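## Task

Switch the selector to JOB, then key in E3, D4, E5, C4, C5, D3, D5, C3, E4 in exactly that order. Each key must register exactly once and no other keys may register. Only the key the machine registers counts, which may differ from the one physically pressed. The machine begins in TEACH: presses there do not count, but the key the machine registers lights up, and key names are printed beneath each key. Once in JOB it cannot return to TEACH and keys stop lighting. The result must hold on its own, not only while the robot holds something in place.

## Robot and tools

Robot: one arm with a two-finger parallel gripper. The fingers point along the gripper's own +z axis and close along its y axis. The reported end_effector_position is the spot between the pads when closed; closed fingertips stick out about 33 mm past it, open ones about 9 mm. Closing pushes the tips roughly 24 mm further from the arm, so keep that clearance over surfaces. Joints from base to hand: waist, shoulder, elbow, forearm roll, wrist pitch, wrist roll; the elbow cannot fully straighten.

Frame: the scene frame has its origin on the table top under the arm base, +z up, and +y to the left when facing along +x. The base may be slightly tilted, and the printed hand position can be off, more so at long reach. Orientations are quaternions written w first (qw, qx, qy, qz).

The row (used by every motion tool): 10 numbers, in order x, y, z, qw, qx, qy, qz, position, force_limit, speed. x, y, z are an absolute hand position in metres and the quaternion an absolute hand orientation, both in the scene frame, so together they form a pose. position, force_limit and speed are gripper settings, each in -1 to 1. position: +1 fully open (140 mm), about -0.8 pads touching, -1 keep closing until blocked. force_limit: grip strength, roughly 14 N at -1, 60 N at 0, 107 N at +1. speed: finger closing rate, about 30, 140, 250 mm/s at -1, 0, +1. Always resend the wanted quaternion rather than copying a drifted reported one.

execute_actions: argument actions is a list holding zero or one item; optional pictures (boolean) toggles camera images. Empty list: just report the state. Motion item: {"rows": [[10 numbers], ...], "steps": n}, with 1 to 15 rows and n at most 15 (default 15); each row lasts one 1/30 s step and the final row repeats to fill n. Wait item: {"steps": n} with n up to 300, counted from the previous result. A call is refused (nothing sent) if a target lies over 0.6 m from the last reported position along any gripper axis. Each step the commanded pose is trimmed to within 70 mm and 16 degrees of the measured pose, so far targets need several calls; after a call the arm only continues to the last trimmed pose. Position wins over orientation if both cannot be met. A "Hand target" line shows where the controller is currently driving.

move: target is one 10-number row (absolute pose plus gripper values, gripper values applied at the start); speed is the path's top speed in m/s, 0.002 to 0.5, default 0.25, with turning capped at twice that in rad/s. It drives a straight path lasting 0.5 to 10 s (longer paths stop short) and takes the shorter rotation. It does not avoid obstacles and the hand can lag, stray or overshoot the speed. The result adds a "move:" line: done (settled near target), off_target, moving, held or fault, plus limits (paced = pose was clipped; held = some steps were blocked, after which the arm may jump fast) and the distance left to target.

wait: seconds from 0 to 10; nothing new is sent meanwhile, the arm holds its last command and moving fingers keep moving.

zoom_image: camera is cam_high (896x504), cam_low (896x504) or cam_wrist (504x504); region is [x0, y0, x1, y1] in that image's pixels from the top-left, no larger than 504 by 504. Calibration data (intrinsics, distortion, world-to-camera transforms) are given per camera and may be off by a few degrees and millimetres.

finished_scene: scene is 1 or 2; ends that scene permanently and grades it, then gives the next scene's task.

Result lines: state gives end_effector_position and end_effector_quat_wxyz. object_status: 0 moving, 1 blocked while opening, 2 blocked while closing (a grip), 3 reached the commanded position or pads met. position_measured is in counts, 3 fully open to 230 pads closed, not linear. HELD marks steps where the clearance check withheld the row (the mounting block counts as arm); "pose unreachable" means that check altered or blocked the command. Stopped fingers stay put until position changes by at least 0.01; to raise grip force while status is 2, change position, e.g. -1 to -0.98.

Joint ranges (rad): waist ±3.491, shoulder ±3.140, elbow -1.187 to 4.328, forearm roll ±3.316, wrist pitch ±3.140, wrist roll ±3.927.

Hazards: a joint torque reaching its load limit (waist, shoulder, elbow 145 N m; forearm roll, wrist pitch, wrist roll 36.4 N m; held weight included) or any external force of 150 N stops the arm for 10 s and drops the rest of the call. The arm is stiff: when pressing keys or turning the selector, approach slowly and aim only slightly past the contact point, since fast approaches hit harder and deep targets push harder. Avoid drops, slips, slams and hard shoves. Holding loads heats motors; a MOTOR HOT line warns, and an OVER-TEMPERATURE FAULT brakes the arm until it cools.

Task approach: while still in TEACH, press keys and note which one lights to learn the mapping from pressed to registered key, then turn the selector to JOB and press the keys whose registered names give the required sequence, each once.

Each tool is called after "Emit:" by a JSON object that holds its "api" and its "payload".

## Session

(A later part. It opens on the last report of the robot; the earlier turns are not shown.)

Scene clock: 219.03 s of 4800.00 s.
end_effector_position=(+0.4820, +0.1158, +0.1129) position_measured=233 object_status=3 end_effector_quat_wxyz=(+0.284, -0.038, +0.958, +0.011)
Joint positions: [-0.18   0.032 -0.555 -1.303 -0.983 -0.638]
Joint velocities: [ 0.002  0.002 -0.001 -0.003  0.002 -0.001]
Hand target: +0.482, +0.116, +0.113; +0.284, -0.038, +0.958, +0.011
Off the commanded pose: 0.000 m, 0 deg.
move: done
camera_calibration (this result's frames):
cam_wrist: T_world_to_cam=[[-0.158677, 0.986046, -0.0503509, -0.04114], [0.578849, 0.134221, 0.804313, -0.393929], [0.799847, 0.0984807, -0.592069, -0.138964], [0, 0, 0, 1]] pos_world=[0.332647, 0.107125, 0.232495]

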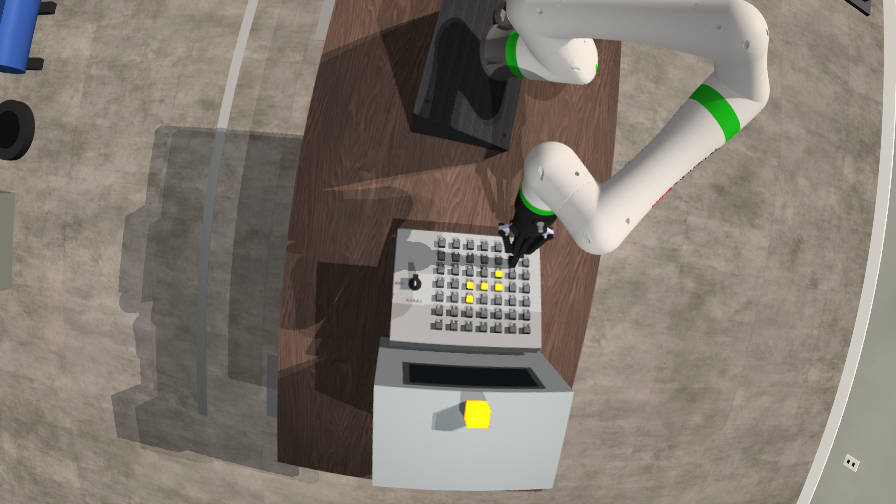

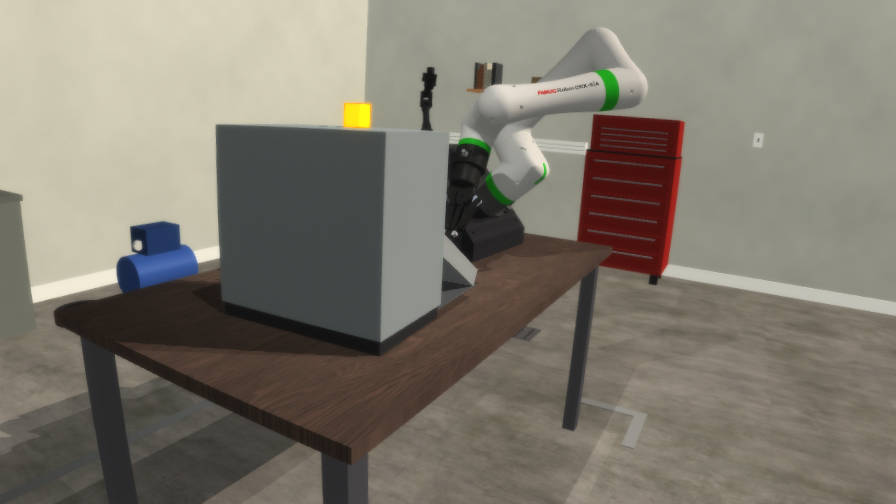

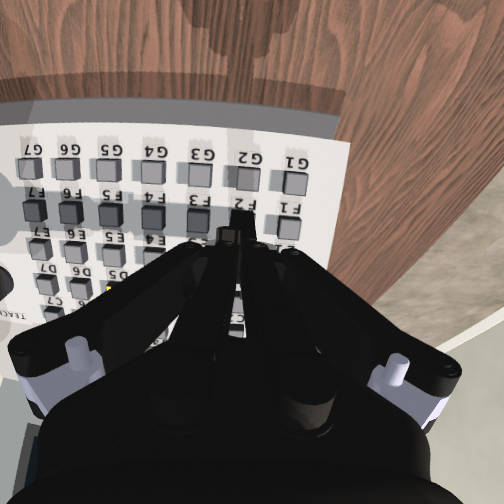

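Emit:
{"api": "move", "payload": {"target": [0.4755,0.1153,0.1229,0.2838,-0.0377,0.958,0.0112,-1,0,0.5], "speed": 0.05}}

Emit:
{"api": "move", "payload": {"target": [0.4783,0.0812,0.1229,0.2838,-0.0377,0.958,0.0112,-1,0,0.5], "speed": 0.1}}

Emit:
{"api": "move", "payload": {"target": [0.4848,0.0817,0.1128,0.2838,-0.0377,0.958,0.0112,-1,0,0.5], "speed": 0.015}}

Emit:
{"api": "move", "payload": {"target": [0.4783,0.0812,0.1229,0.2838,-0.0377,0.958,0.0112,-1,0,0.5], "speed": 0.05}}

Emit:
{"api": "move", "payload": {"target": [0.4811,0.0471,0.1229,0.2838,-0.0377,0.958,0.0112,-1,0,0.5], "speed": 0.1}}

Emit:
{"api": "move", "payload": {"target": [0.4876,0.0476,0.1128,0.2838,-0.0377,0.958,0.0112,-1,0,0.5], "speed": 0.015}}

Emit:
{"api": "move", "payload": {"target": [0.4811,0.0471,0.1229,0.2838,-0.0377,0.958,0.0112,-1,0,0.5], "speed": 0.05}}

Emit:
{"api": "move", "payload": {"target": [0.5357,0.0862,0.1591,0.2838,-0.0377,0.958,0.0112,-1,0,0.5], "speed": 0.1}}

Emit:
{"api": "move", "payload": {"target": [0.5422,0.0867,0.1490,0.2838,-0.0377,0.958,0.0112,-1,0,0.5], "speed": 0.015}}

Emit:
{"api": "move", "payload": {"target": [0.5357,0.0862,0.1591,0.2838,-0.0377,0.958,0.0112,-1,0,0.5], "speed": 0.05}}

Emit:
{"api": "move", "payload": {"target": [0.5329,0.1203,0.1591,0.2838,-0.0377,0.958,0.0112,-1,0,0.5], "speed": 0.1}}

Emit:
{"api": "move", "payload": {"target": [0.5394,0.1208,0.1490,0.2838,-0.0377,0.958,0.0112,-1,0,0.5], "speed": 0.015}}

Emit:
{"api": "move", "payload": {"target": [0.517,0.119,0.184,0.2838,-0.0377,0.958,0.0112,-1,0,0.5], "speed": 0.08}}

Scene clock: 236.67 s of 4800.00 s.
end_effector_position=(+0.4755, +0.1153, +0.1228) position_measured=233 object_status=3 end_effector_quat_wxyz=(+0.284, -0.038, +0.958, +0.011)
Joint positions: [-0.203  0.009 -0.561 -1.283 -1.007 -0.651]
Joint velocities: [-0.002  0.    -0.001  0.003 -0.001 -0.001]
Hand target: +0.475, +0.115, +0.123; +0.284, -0.038, +0.958, +0.011
Off the commanded pose: 0.000 m, 0 deg.
After step 90, 13.90 s passed at rest.
move: done
camera_calibration (this result's frames):
cam_wrist: T_world_to_cam=[[-0.15838, 0.986099, -0.0502523, -0.0413119], [0.578827, 0.133958, 0.804372, -0.398072], [0.799922, 0.0983091, -0.591996, -0.127904], [0, 0, 0, 1]] pos_world=[0.326185, 0.106637, 0.242403]

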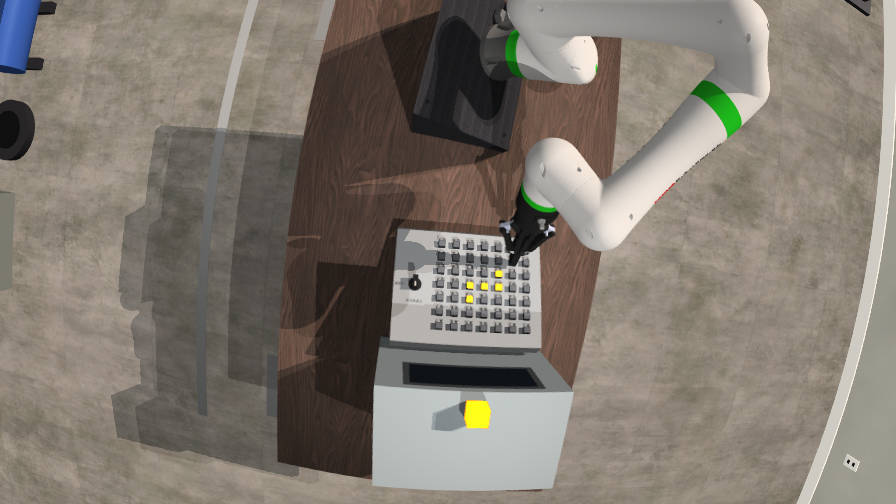

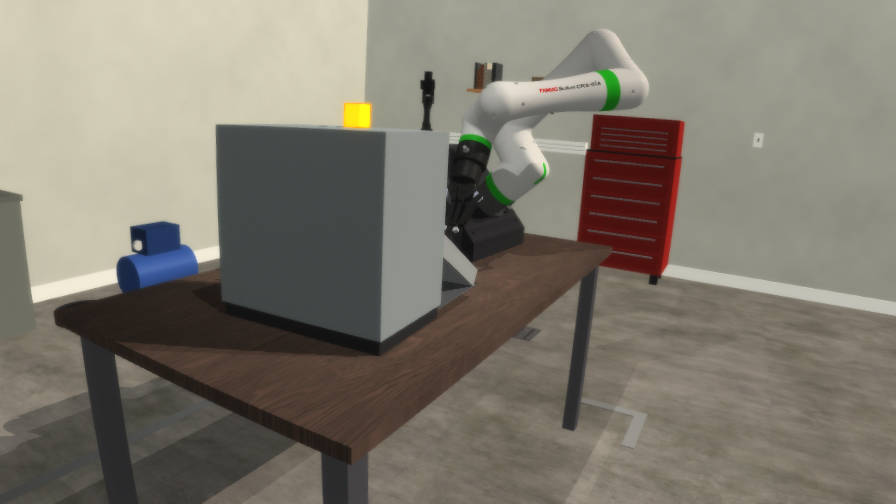

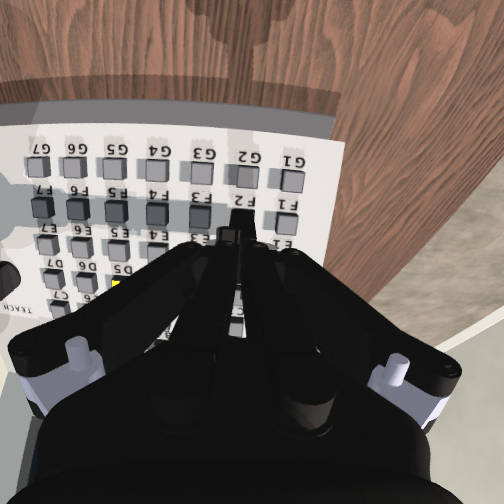

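Scene clock: 237.47 s of 4800.00 s.
end_effector_position=(+0.4782, +0.0812, +0.1229) position_measured=233 object_status=3 end_effector_quat_wxyz=(+0.284, -0.038, +0.958, +0.011)
Joint positions: [-0.273  0.113 -0.537 -1.299 -1.04  -0.543]
Joint velocities: [-0.003  0.003  0.    -0.001 -0.001  0.002]
Hand target: +0.478, +0.081, +0.123; +0.284, -0.038, +0.958, +0.011
Off the commanded pose: 0.000 m, 0 deg.
move: done
camera_calibration (this result's frames):
cam_wrist: T_world_to_cam=[[-0.158366, 0.986096, -0.0503565, -0.00726594], [0.579154, 0.134075, 0.804117, -0.3952], [0.799688, 0.0981806, -0.592334, -0.12653], [0, 0, 0, 1]] pos_world=[0.328916, 0.0725742, 0.242473]

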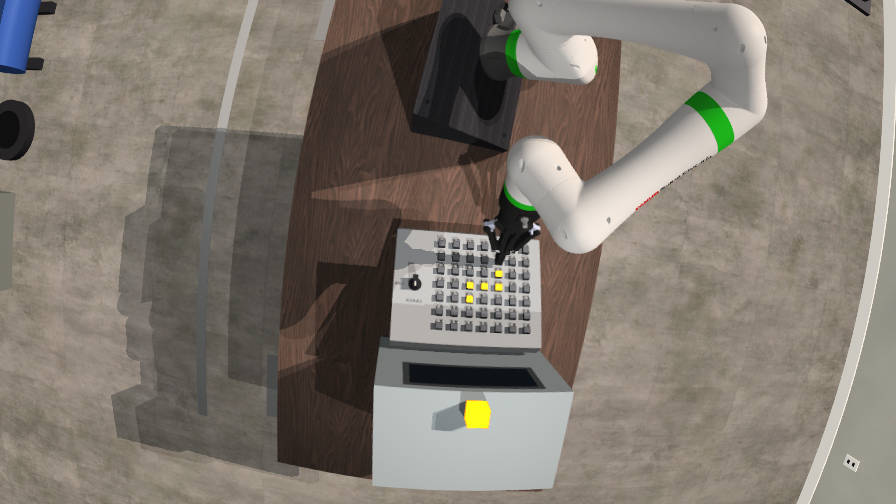

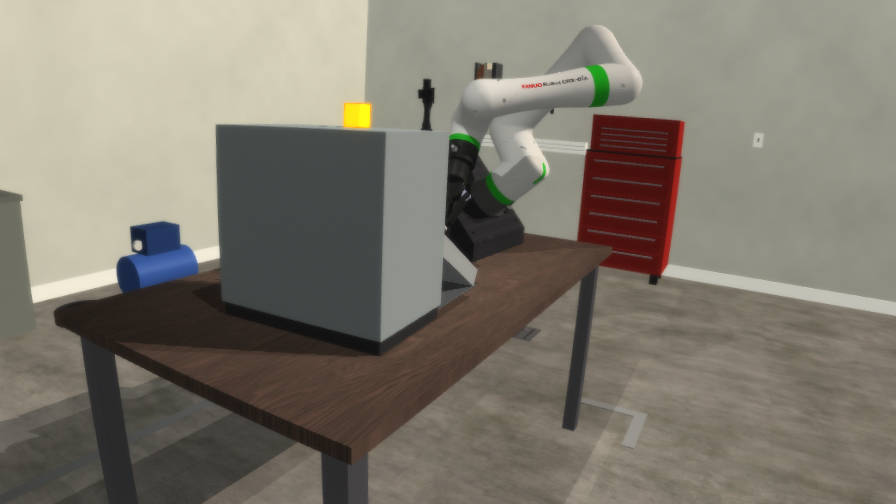

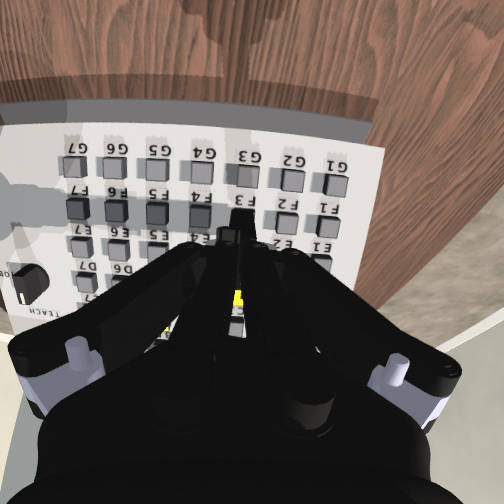

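Scene clock: 238.50 s of 4800.00 s.
end_effector_position=(+0.4847, +0.0817, +0.1129) position_measured=233 object_status=3 end_effector_quat_wxyz=(+0.284, -0.038, +0.958, +0.011)
Joint positions: [-0.25   0.135 -0.532 -1.32  -1.018 -0.529]
Joint velocities: [ 0.002  0.005  0.001 -0.003  0.002  0.001]
Hand target: +0.485, +0.082, +0.113; +0.284, -0.038, +0.958, +0.011
Off the commanded pose: 0.000 m, 0 deg.
move: done
camera_calibration (this result's frames):
cam_wrist: T_world_to_cam=[[-0.158733, 0.986036, -0.0503736, -0.00704916], [0.578855, 0.134274, 0.804299, -0.390991], [0.799831, 0.0985096, -0.592086, -0.137816], [0, 0, 0, 1]] pos_world=[0.335438, 0.0730267, 0.23252]

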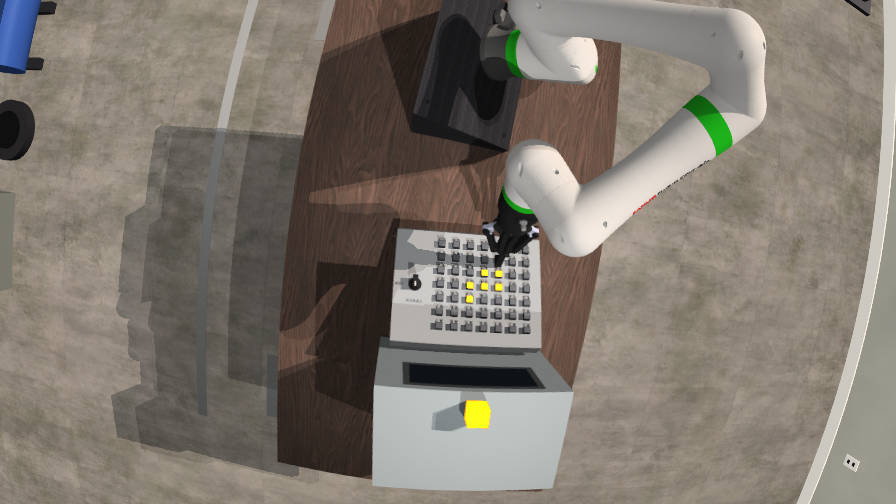

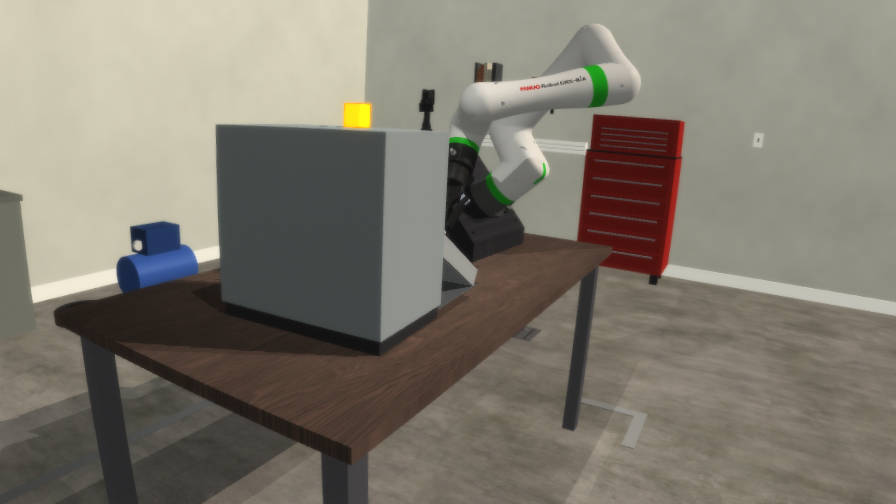

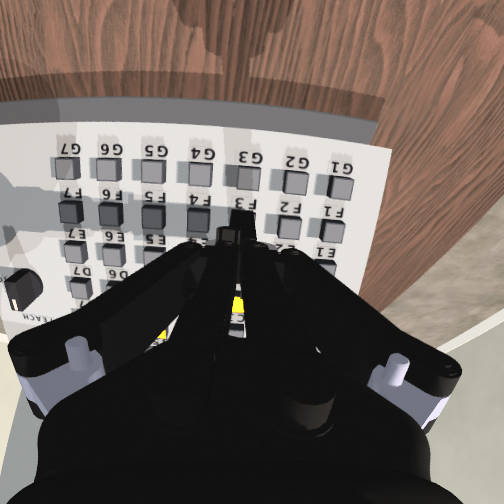

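Scene clock: 239.23 s of 4800.00 s.
end_effector_position=(+0.4783, +0.0812, +0.1228) position_measured=233 object_status=3 end_effector_quat_wxyz=(+0.284, -0.038, +0.958, +0.011)
Joint positions: [-0.273  0.113 -0.537 -1.3   -1.04  -0.542]
Joint velocities: [-0.001 -0.004 -0.001  0.001 -0.001 -0.001]
Hand target: +0.478, +0.081, +0.123; +0.284, -0.038, +0.958, +0.011
Off the commanded pose: 0.000 m, 0 deg.
move: done
camera_calibration (this result's frames):
cam_wrist: T_world_to_cam=[[-0.158381, 0.986098, -0.0502529, -0.00724236], [0.578828, 0.13396, 0.804371, -0.395127], [0.799921, 0.0983097, -0.591998, -0.12679], [0, 0, 0, 1]] pos_world=[0.328985, 0.0725375, 0.242405]

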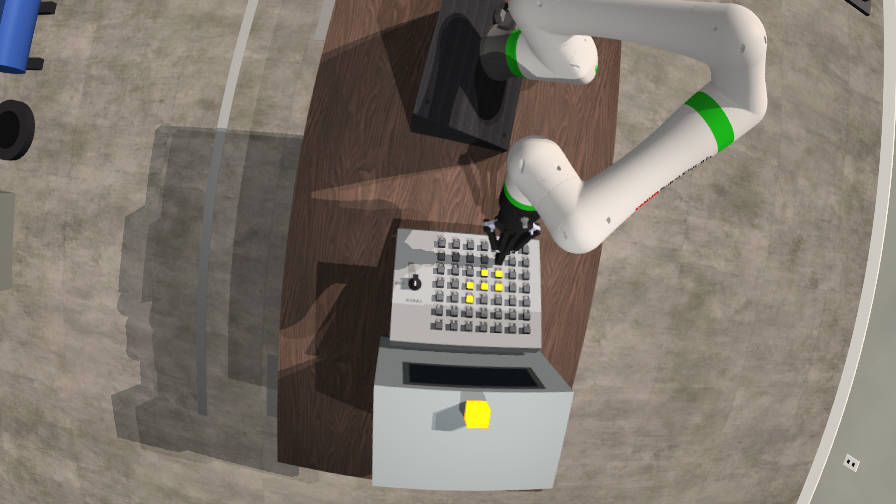

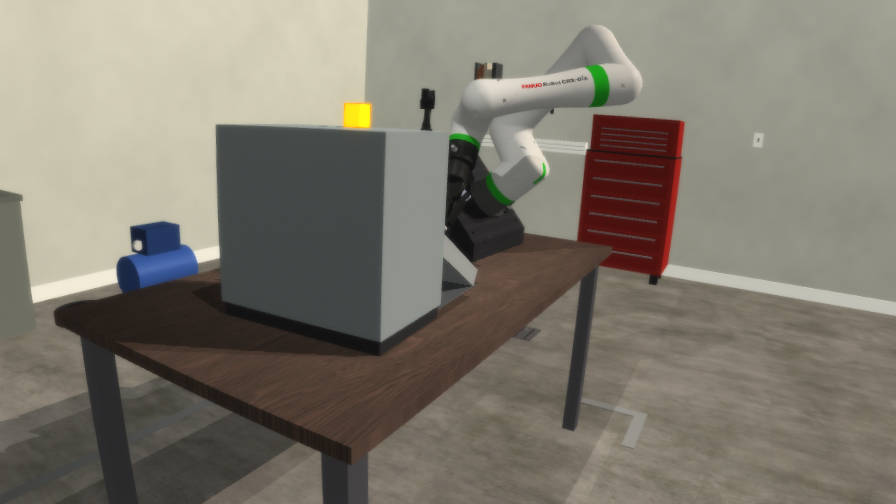

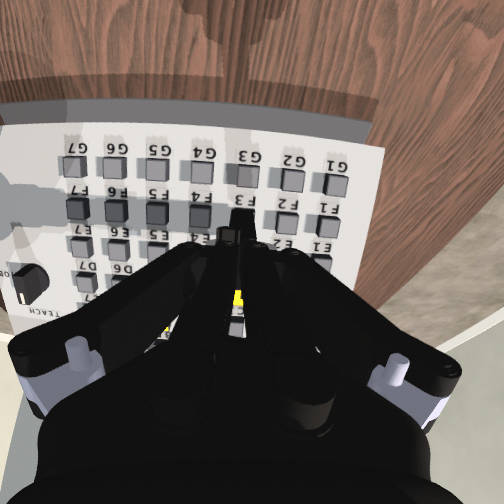

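Scene clock: 240.03 s of 4800.00 s.
end_effector_position=(+0.4810, +0.0471, +0.1229) position_measured=233 object_status=3 end_effector_quat_wxyz=(+0.284, -0.038, +0.958, +0.011)
Joint positions: [-0.335  0.217 -0.506 -1.308 -1.067 -0.447]
Joint velocities: [-0.001  0.005  0.002 -0.001 -0.001  0.003]
Hand target: +0.481, +0.047, +0.123; +0.284, -0.038, +0.958, +0.011
Off the commanded pose: 0.000 m, 0 deg.
move: done
camera_calibration (this result's frames):
cam_wrist: T_world_to_cam=[[-0.158398, 0.986093, -0.0503094, 0.0267986], [0.579114, 0.134051, 0.80415, -0.392259], [0.799711, 0.0982409, -0.592293, -0.125444], [0, 0, 0, 1]] pos_world=[0.331726, 0.0384804, 0.242484]

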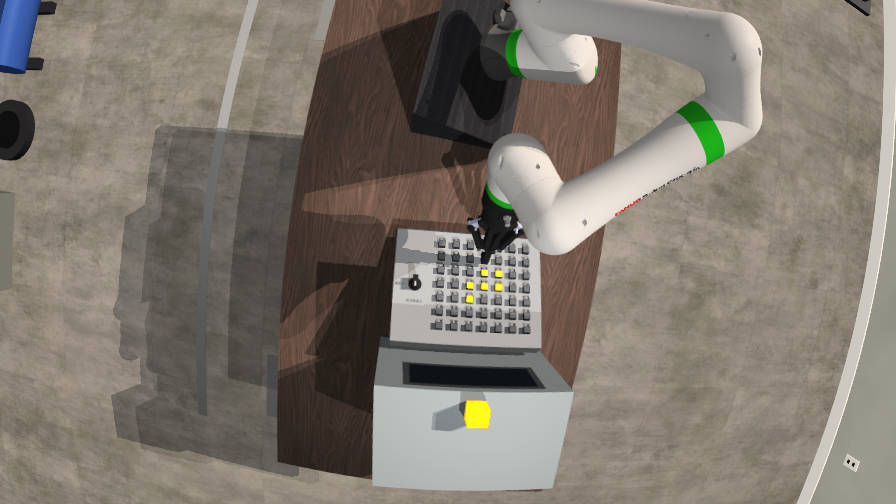

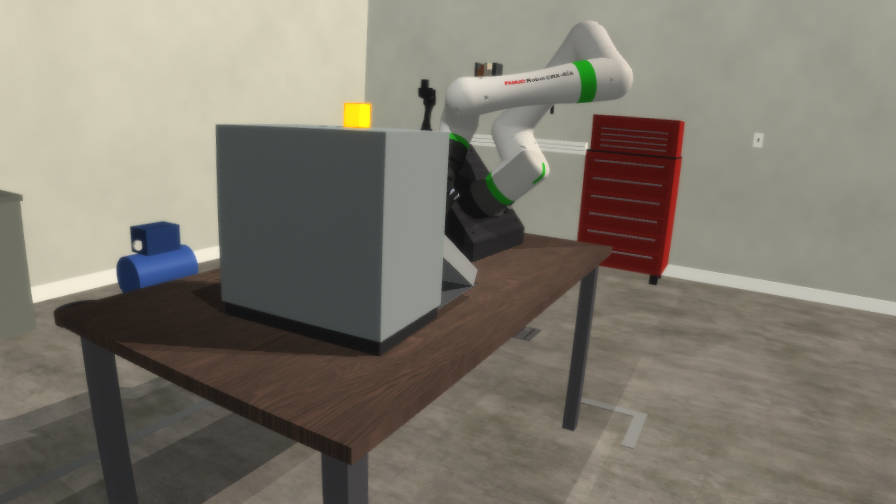

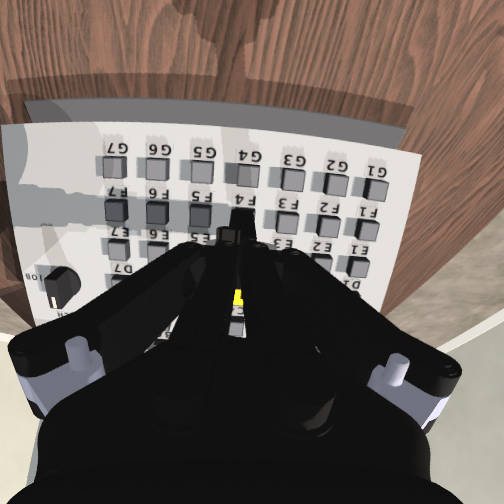

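Scene clock: 241.07 s of 4800.00 s.
end_effector_position=(+0.4875, +0.0476, +0.1130) position_measured=233 object_status=3 end_effector_quat_wxyz=(+0.284, -0.038, +0.958, +0.011)
Joint positions: [-0.312  0.237 -0.501 -1.329 -1.047 -0.435]
Joint velocities: [ 0.002  0.002  0.002 -0.003  0.003  0.002]
Hand target: +0.488, +0.048, +0.113; +0.284, -0.038, +0.958, +0.011
Off the commanded pose: 0.000 m, 0 deg.
move: done
camera_calibration (this result's frames):
cam_wrist: T_world_to_cam=[[-0.158783, 0.986026, -0.0503947, 0.0270403], [0.578848, 0.134321, 0.804296, -0.388052], [0.799827, 0.0985381, -0.592088, -0.136677], [0, 0, 0, 1]] pos_world=[0.338235, 0.0389288, 0.232547]

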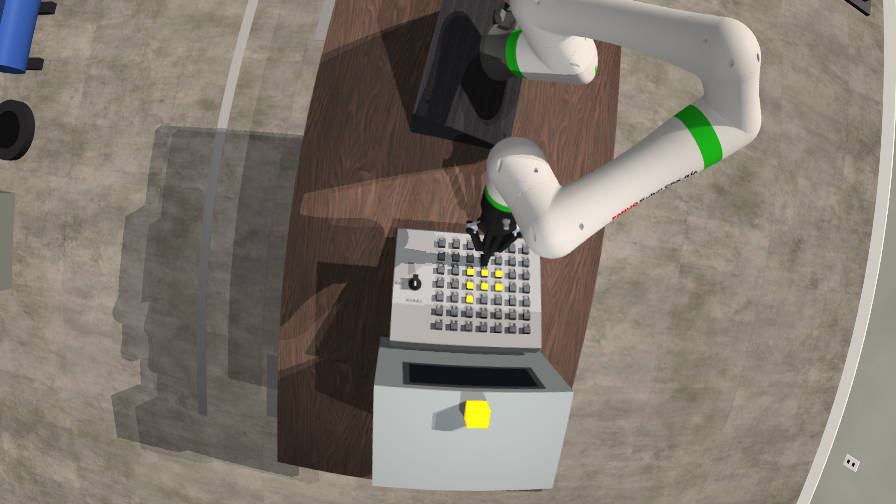

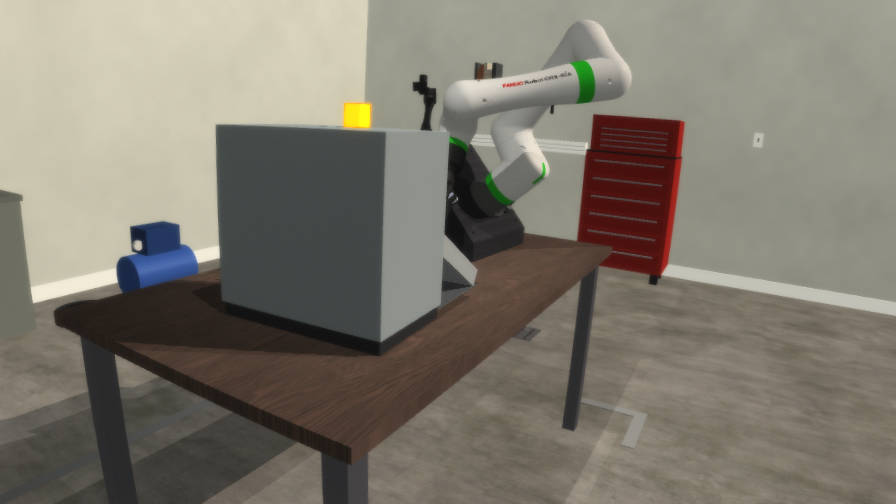

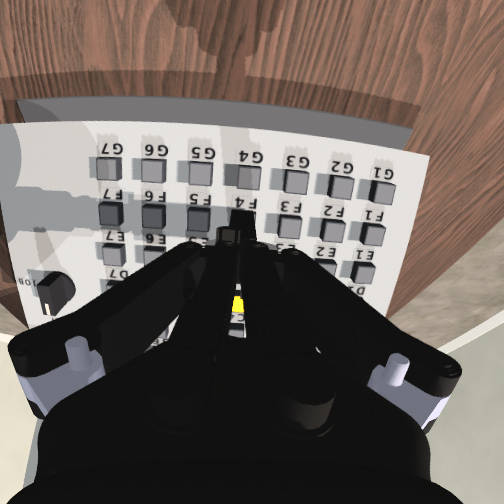

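Scene clock: 241.80 s of 4800.00 s.
end_effector_position=(+0.4811, +0.0471, +0.1228) position_measured=233 object_status=3 end_effector_quat_wxyz=(+0.284, -0.038, +0.958, +0.011)
Joint positions: [-0.335  0.217 -0.506 -1.308 -1.067 -0.447]
Joint velocities: [-0.    -0.001 -0.001  0.001 -0.001 -0.   ]
Hand target: +0.481, +0.047, +0.123; +0.284, -0.038, +0.958, +0.011
Off the commanded pose: 0.000 m, 0 deg.
move: done
camera_calibration (this result's frames):
cam_wrist: T_world_to_cam=[[-0.158382, 0.986098, -0.0502522, 0.0268267], [0.578829, 0.13396, 0.80437, -0.39218], [0.79992, 0.0983101, -0.591999, -0.125676], [0, 0, 0, 1]] pos_world=[0.331785, 0.0384378, 0.242406]

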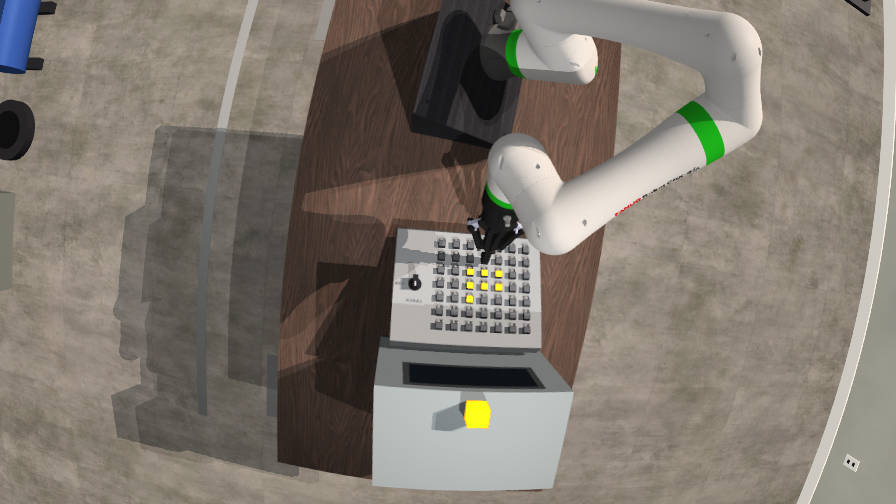

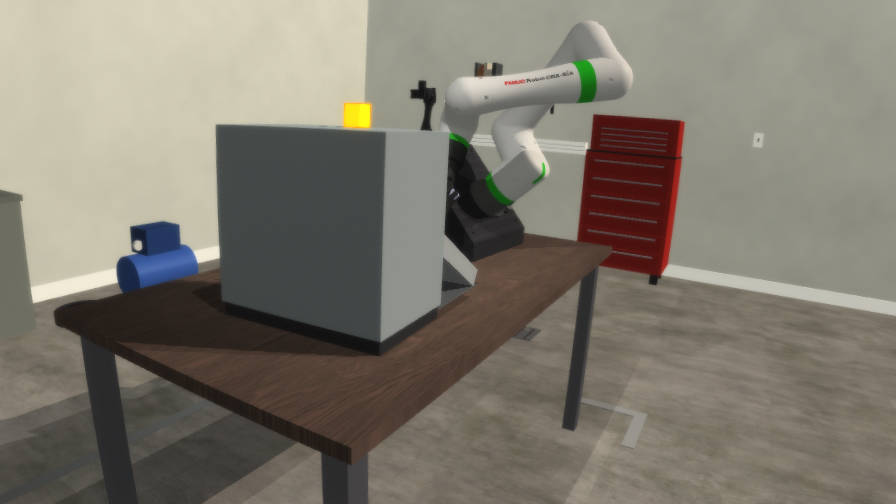

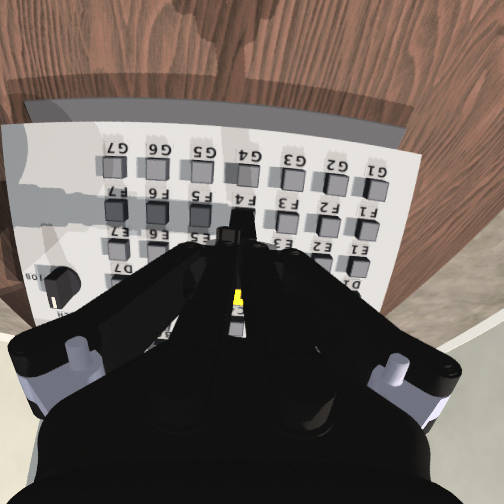

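Scene clock: 242.93 s of 4800.00 s.
end_effector_position=(+0.5358, +0.0863, +0.1593) position_measured=233 object_status=3 end_effector_quat_wxyz=(+0.284, -0.038, +0.958, +0.011)
Joint positions: [-0.257  0.166 -0.374 -1.247 -1.059 -0.667]
Joint velocities: [ 0.001  0.002 -0.001  0.002  0.    -0.003]
Hand target: +0.536, +0.086, +0.159; +0.284, -0.038, +0.958, +0.011
Off the commanded pose: 0.000 m, 0 deg.
move: done
camera_calibration (this result's frames):
cam_wrist: T_world_to_cam=[[-0.158446, 0.986094, -0.0501396, -0.00130907], [0.578189, 0.133828, 0.804852, -0.458156], [0.80037, 0.0985351, -0.591353, -0.152059], [0, 0, 0, 1]] pos_world=[0.386397, 0.077588, 0.278762]

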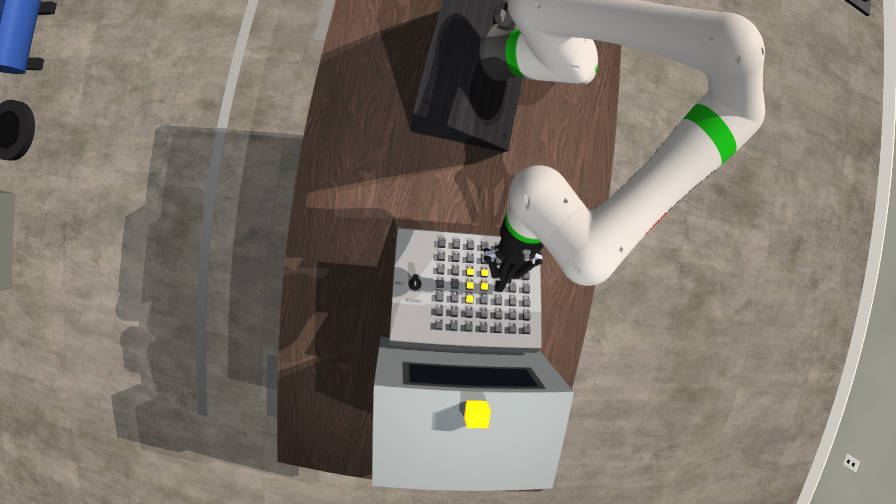

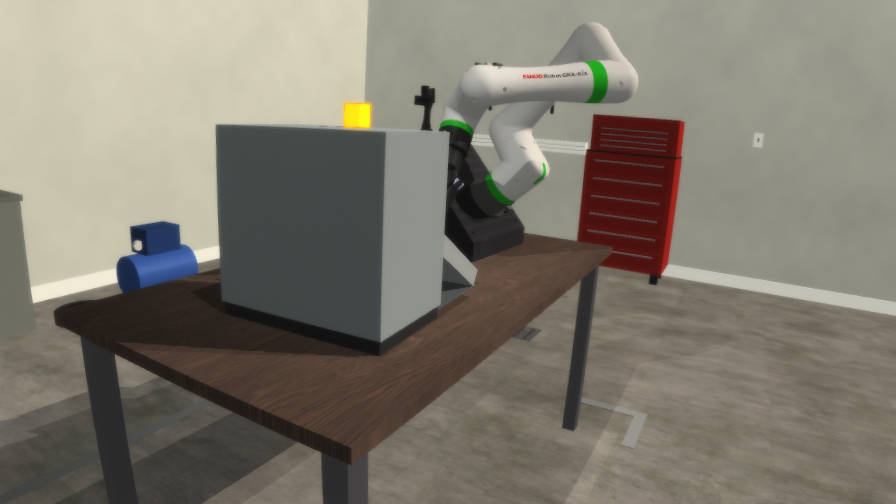

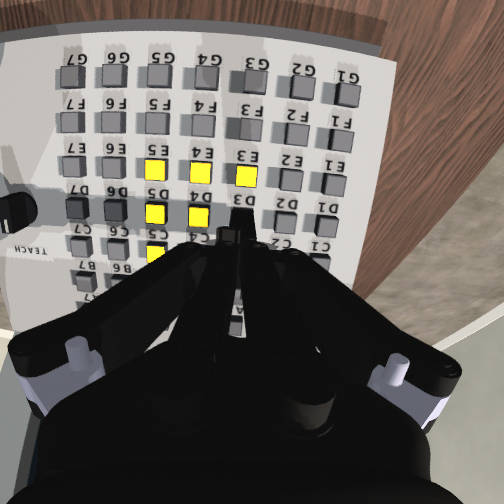

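Scene clock: 243.97 s of 4800.00 s.
end_effector_position=(+0.5422, +0.0867, +0.1491) position_measured=233 object_status=3 end_effector_quat_wxyz=(+0.284, -0.038, +0.958, +0.011)
Joint positions: [-0.236  0.185 -0.37  -1.262 -1.038 -0.659]
Joint velocities: [ 0.     0.     0.    -0.001  0.001  0.   ]
Hand target: +0.542, +0.087, +0.149; +0.284, -0.038, +0.958, +0.011
Off the commanded pose: 0.000 m, 0 deg.
move: done
camera_calibration (this result's frames):
cam_wrist: T_world_to_cam=[[-0.158534, 0.986074, -0.050254, -0.00115423], [0.578821, 0.134052, 0.804361, -0.453949], [0.799896, 0.0984307, -0.592012, -0.162897], [0, 0, 0, 1]] pos_world=[0.392873, 0.0780251, 0.268644]

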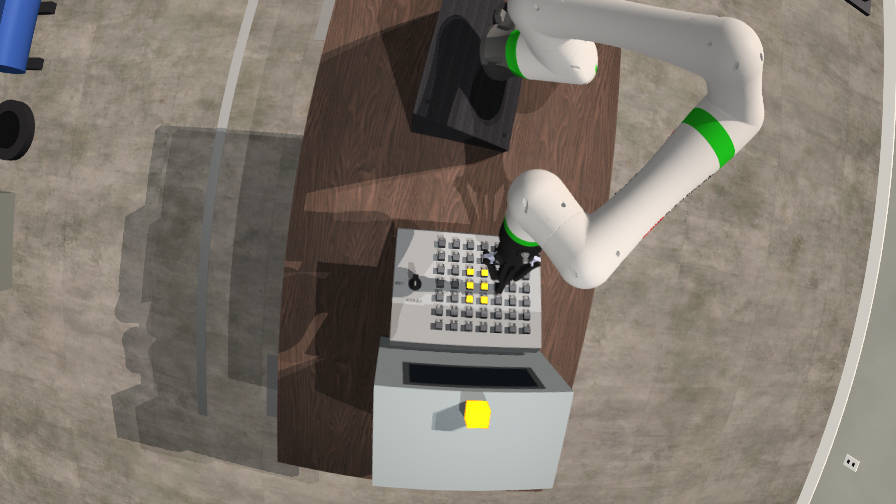

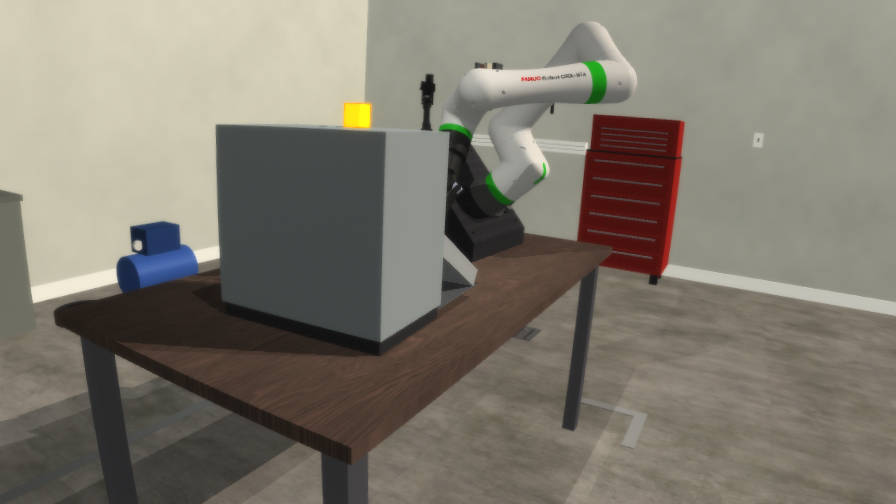

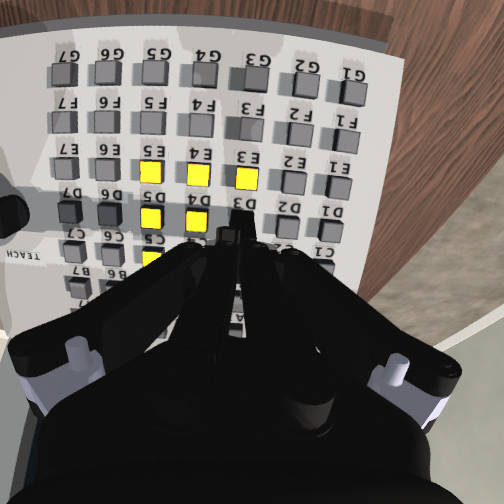

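Scene clock: 244.70 s of 4800.00 s.
end_effector_position=(+0.5357, +0.0862, +0.1590) position_measured=233 object_status=3 end_effector_quat_wxyz=(+0.284, -0.038, +0.958, +0.011)
Joint positions: [-0.257  0.166 -0.374 -1.247 -1.059 -0.668]
Joint velocities: [ 0.     0.     0.    -0.    -0.001 -0.   ]
Hand target: +0.536, +0.086, +0.159; +0.284, -0.038, +0.958, +0.011
Off the commanded pose: 0.000 m, 0 deg.
move: done
camera_calibration (this result's frames):
cam_wrist: T_world_to_cam=[[-0.158385, 0.986098, -0.0502483, -0.00126409], [0.578836, 0.133959, 0.804365, -0.458138], [0.799914, 0.0983137, -0.592006, -0.151761], [0, 0, 0, 1]] pos_world=[0.386383, 0.0775385, 0.278604]

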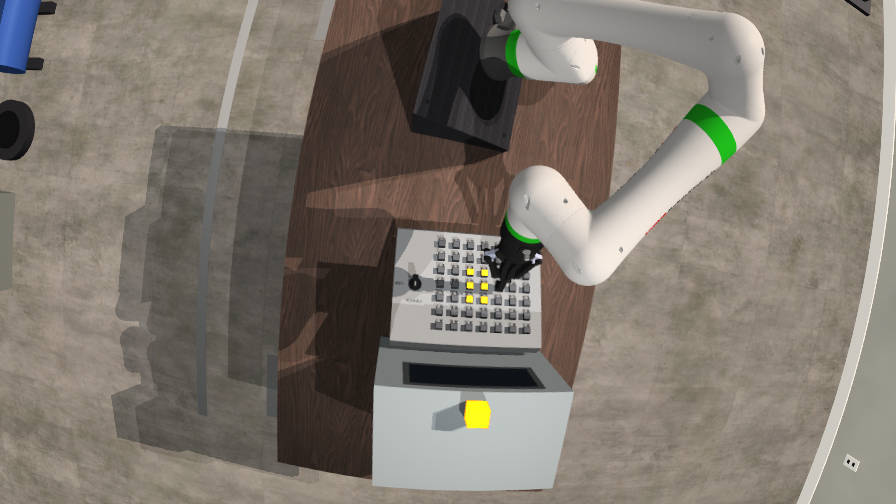

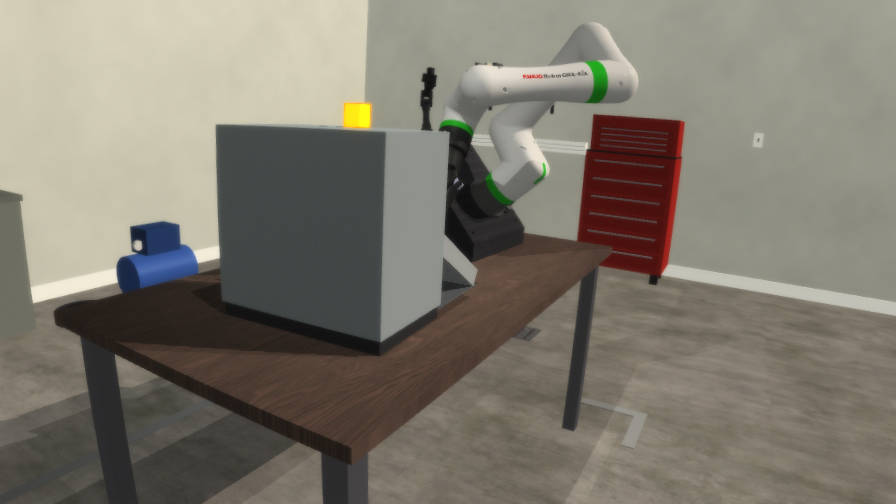

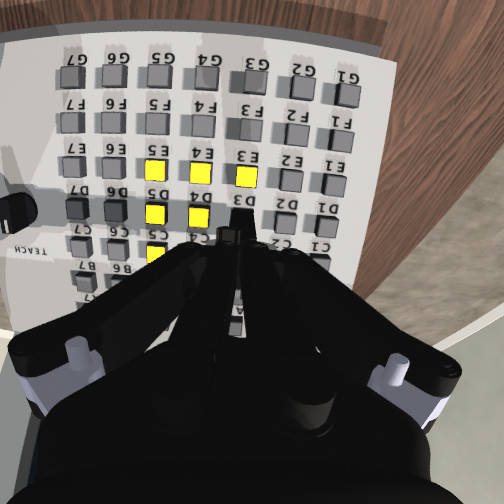

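Scene clock: 245.50 s of 4800.00 s.
end_effector_position=(+0.5330, +0.1203, +0.1591) position_measured=233 object_status=3 end_effector_quat_wxyz=(+0.284, -0.038, +0.958, +0.011)
Joint positions: [-0.198  0.081 -0.395 -1.23  -1.032 -0.758]
Joint velocities: [ 0.001 -0.002 -0.001  0.     0.001 -0.002]
Hand target: +0.533, +0.120, +0.159; +0.284, -0.038, +0.958, +0.011
Off the commanded pose: 0.000 m, 0 deg.
move: done
camera_calibration (this result's frames):
cam_wrist: T_world_to_cam=[[-0.158503, 0.986087, -0.0500975, -0.0352764], [0.578549, 0.133872, 0.804586, -0.46108], [0.800099, 0.0985456, -0.591719, -0.153068], [0, 0, 0, 1]] pos_world=[0.383636, 0.111596, 0.278638]

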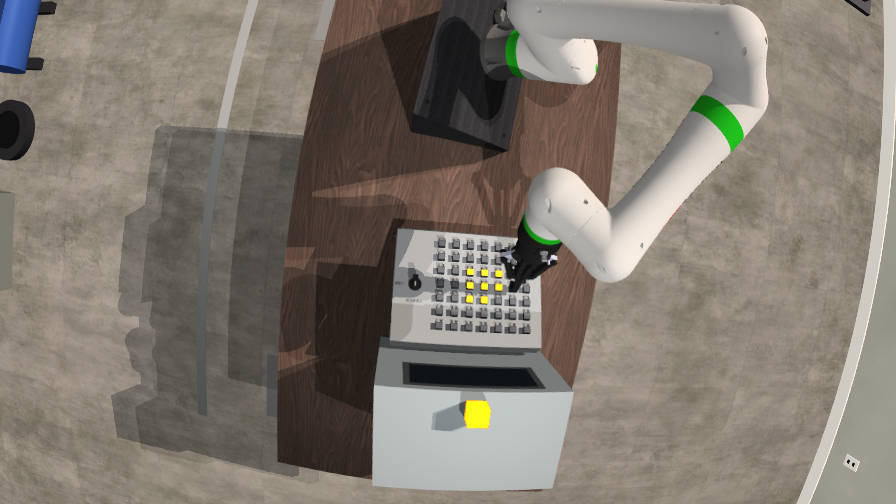

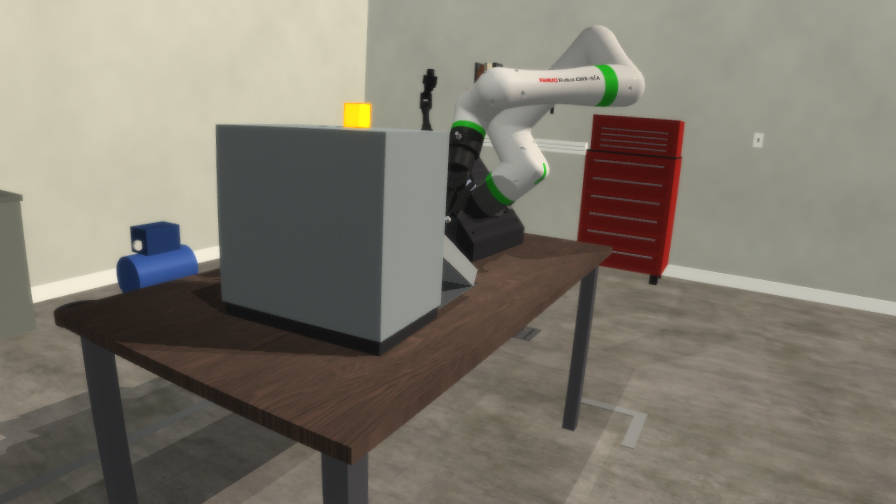

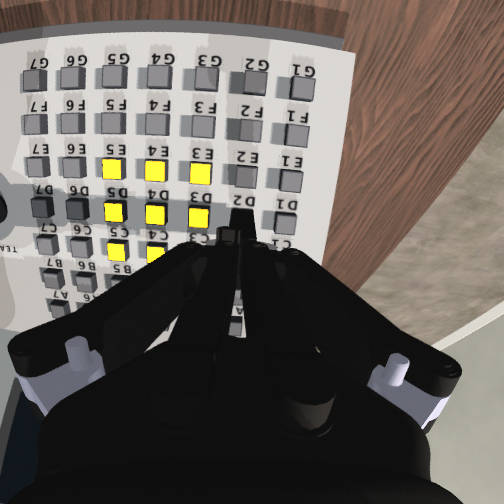

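Scene clock: 246.53 s of 4800.00 s.
end_effector_position=(+0.5394, +0.1208, +0.1491) position_measured=233 object_status=3 end_effector_quat_wxyz=(+0.284, -0.038, +0.958, +0.011)
Joint positions: [-0.176  0.099 -0.39  -1.244 -1.009 -0.75 ]
Joint velocities: [ 0.002 -0.001 -0.    -0.     0.001  0.   ]
Hand target: +0.539, +0.121, +0.149; +0.284, -0.038, +0.958, +0.011
Off the commanded pose: 0.000 m, 0 deg.
move: done
camera_calibration (this result's frames):
cam_wrist: T_world_to_cam=[[-0.158482, 0.986084, -0.0502098, -0.0352569], [0.578826, 0.133985, 0.804368, -0.456876], [0.799903, 0.0984149, -0.592005, -0.164041], [0, 0, 0, 1]] pos_world=[0.390081, 0.112125, 0.268613]

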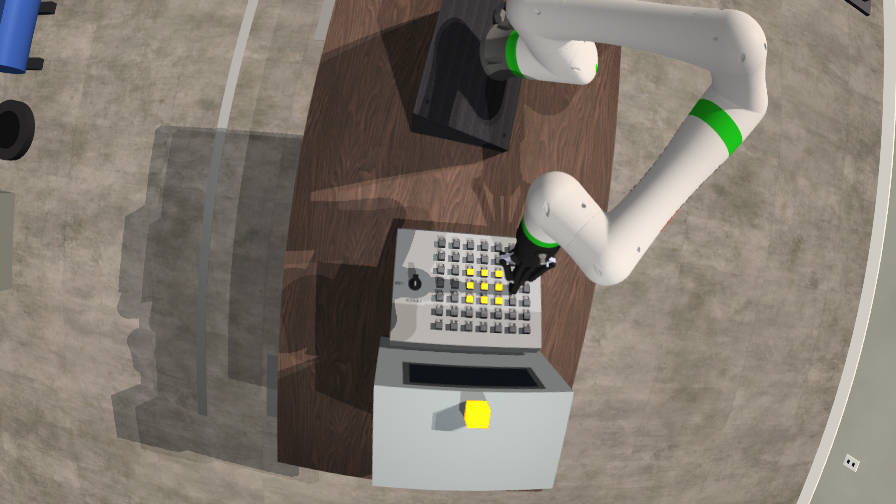

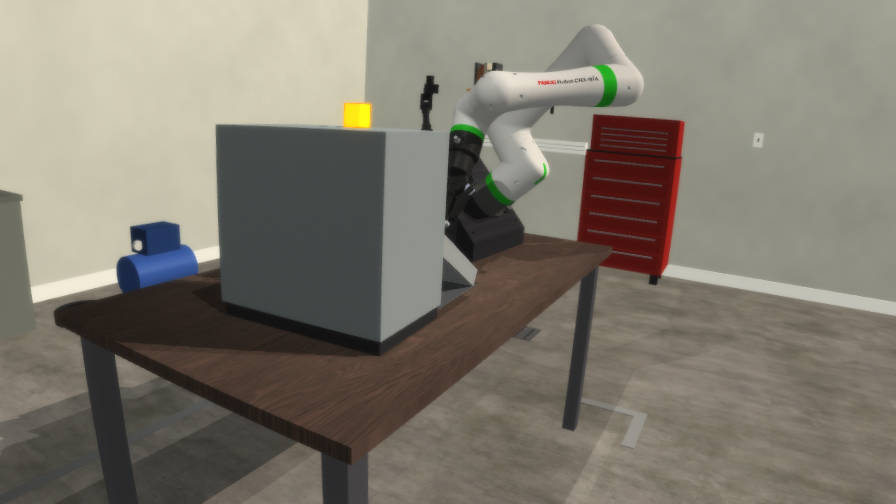

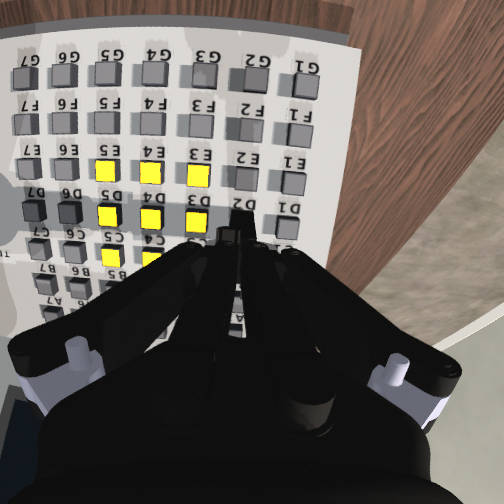

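Scene clock: 247.40 s of 4800.00 s.
end_effector_position=(+0.5169, +0.1190, +0.1839) position_measured=233 object_status=3 end_effector_quat_wxyz=(+0.284, -0.038, +0.958, +0.011)
Joint positions: [-0.254  0.037 -0.402 -1.196 -1.092 -0.778]
Joint velocities: [-0.002 -0.    -0.     0.    -0.002 -0.001]
Hand target: +0.517, +0.119, +0.184; +0.284, -0.038, +0.958, +0.011
Off the commanded pose: 0.000 m, 0 deg.
move: done
camera_calibration (this result's frames):
cam_wrist: T_world_to_cam=[[-0.158251, 0.986117, -0.0503025, -0.0353775], [0.578871, 0.133927, 0.804346, -0.47166], [0.799916, 0.0981698, -0.592028, -0.125254], [0, 0, 0, 1]] pos_world=[0.367625, 0.110351, 0.303445]

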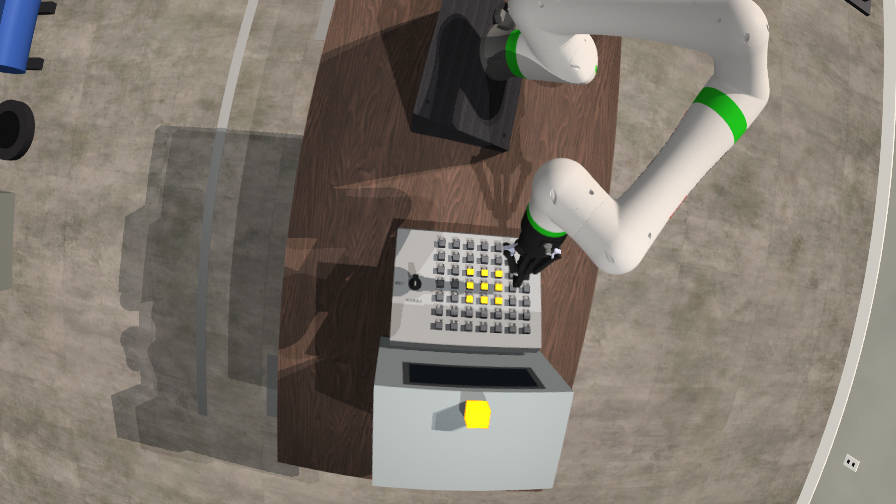

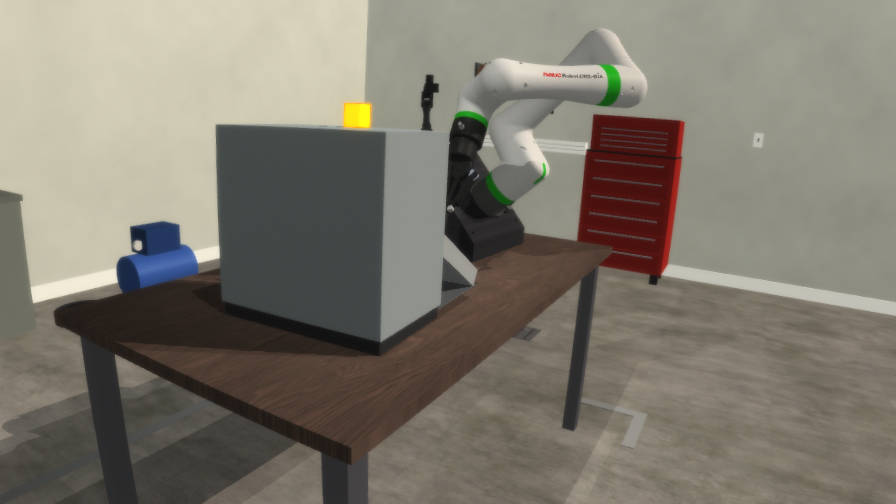

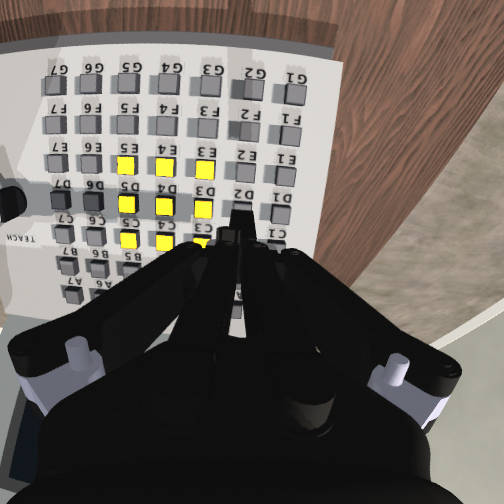

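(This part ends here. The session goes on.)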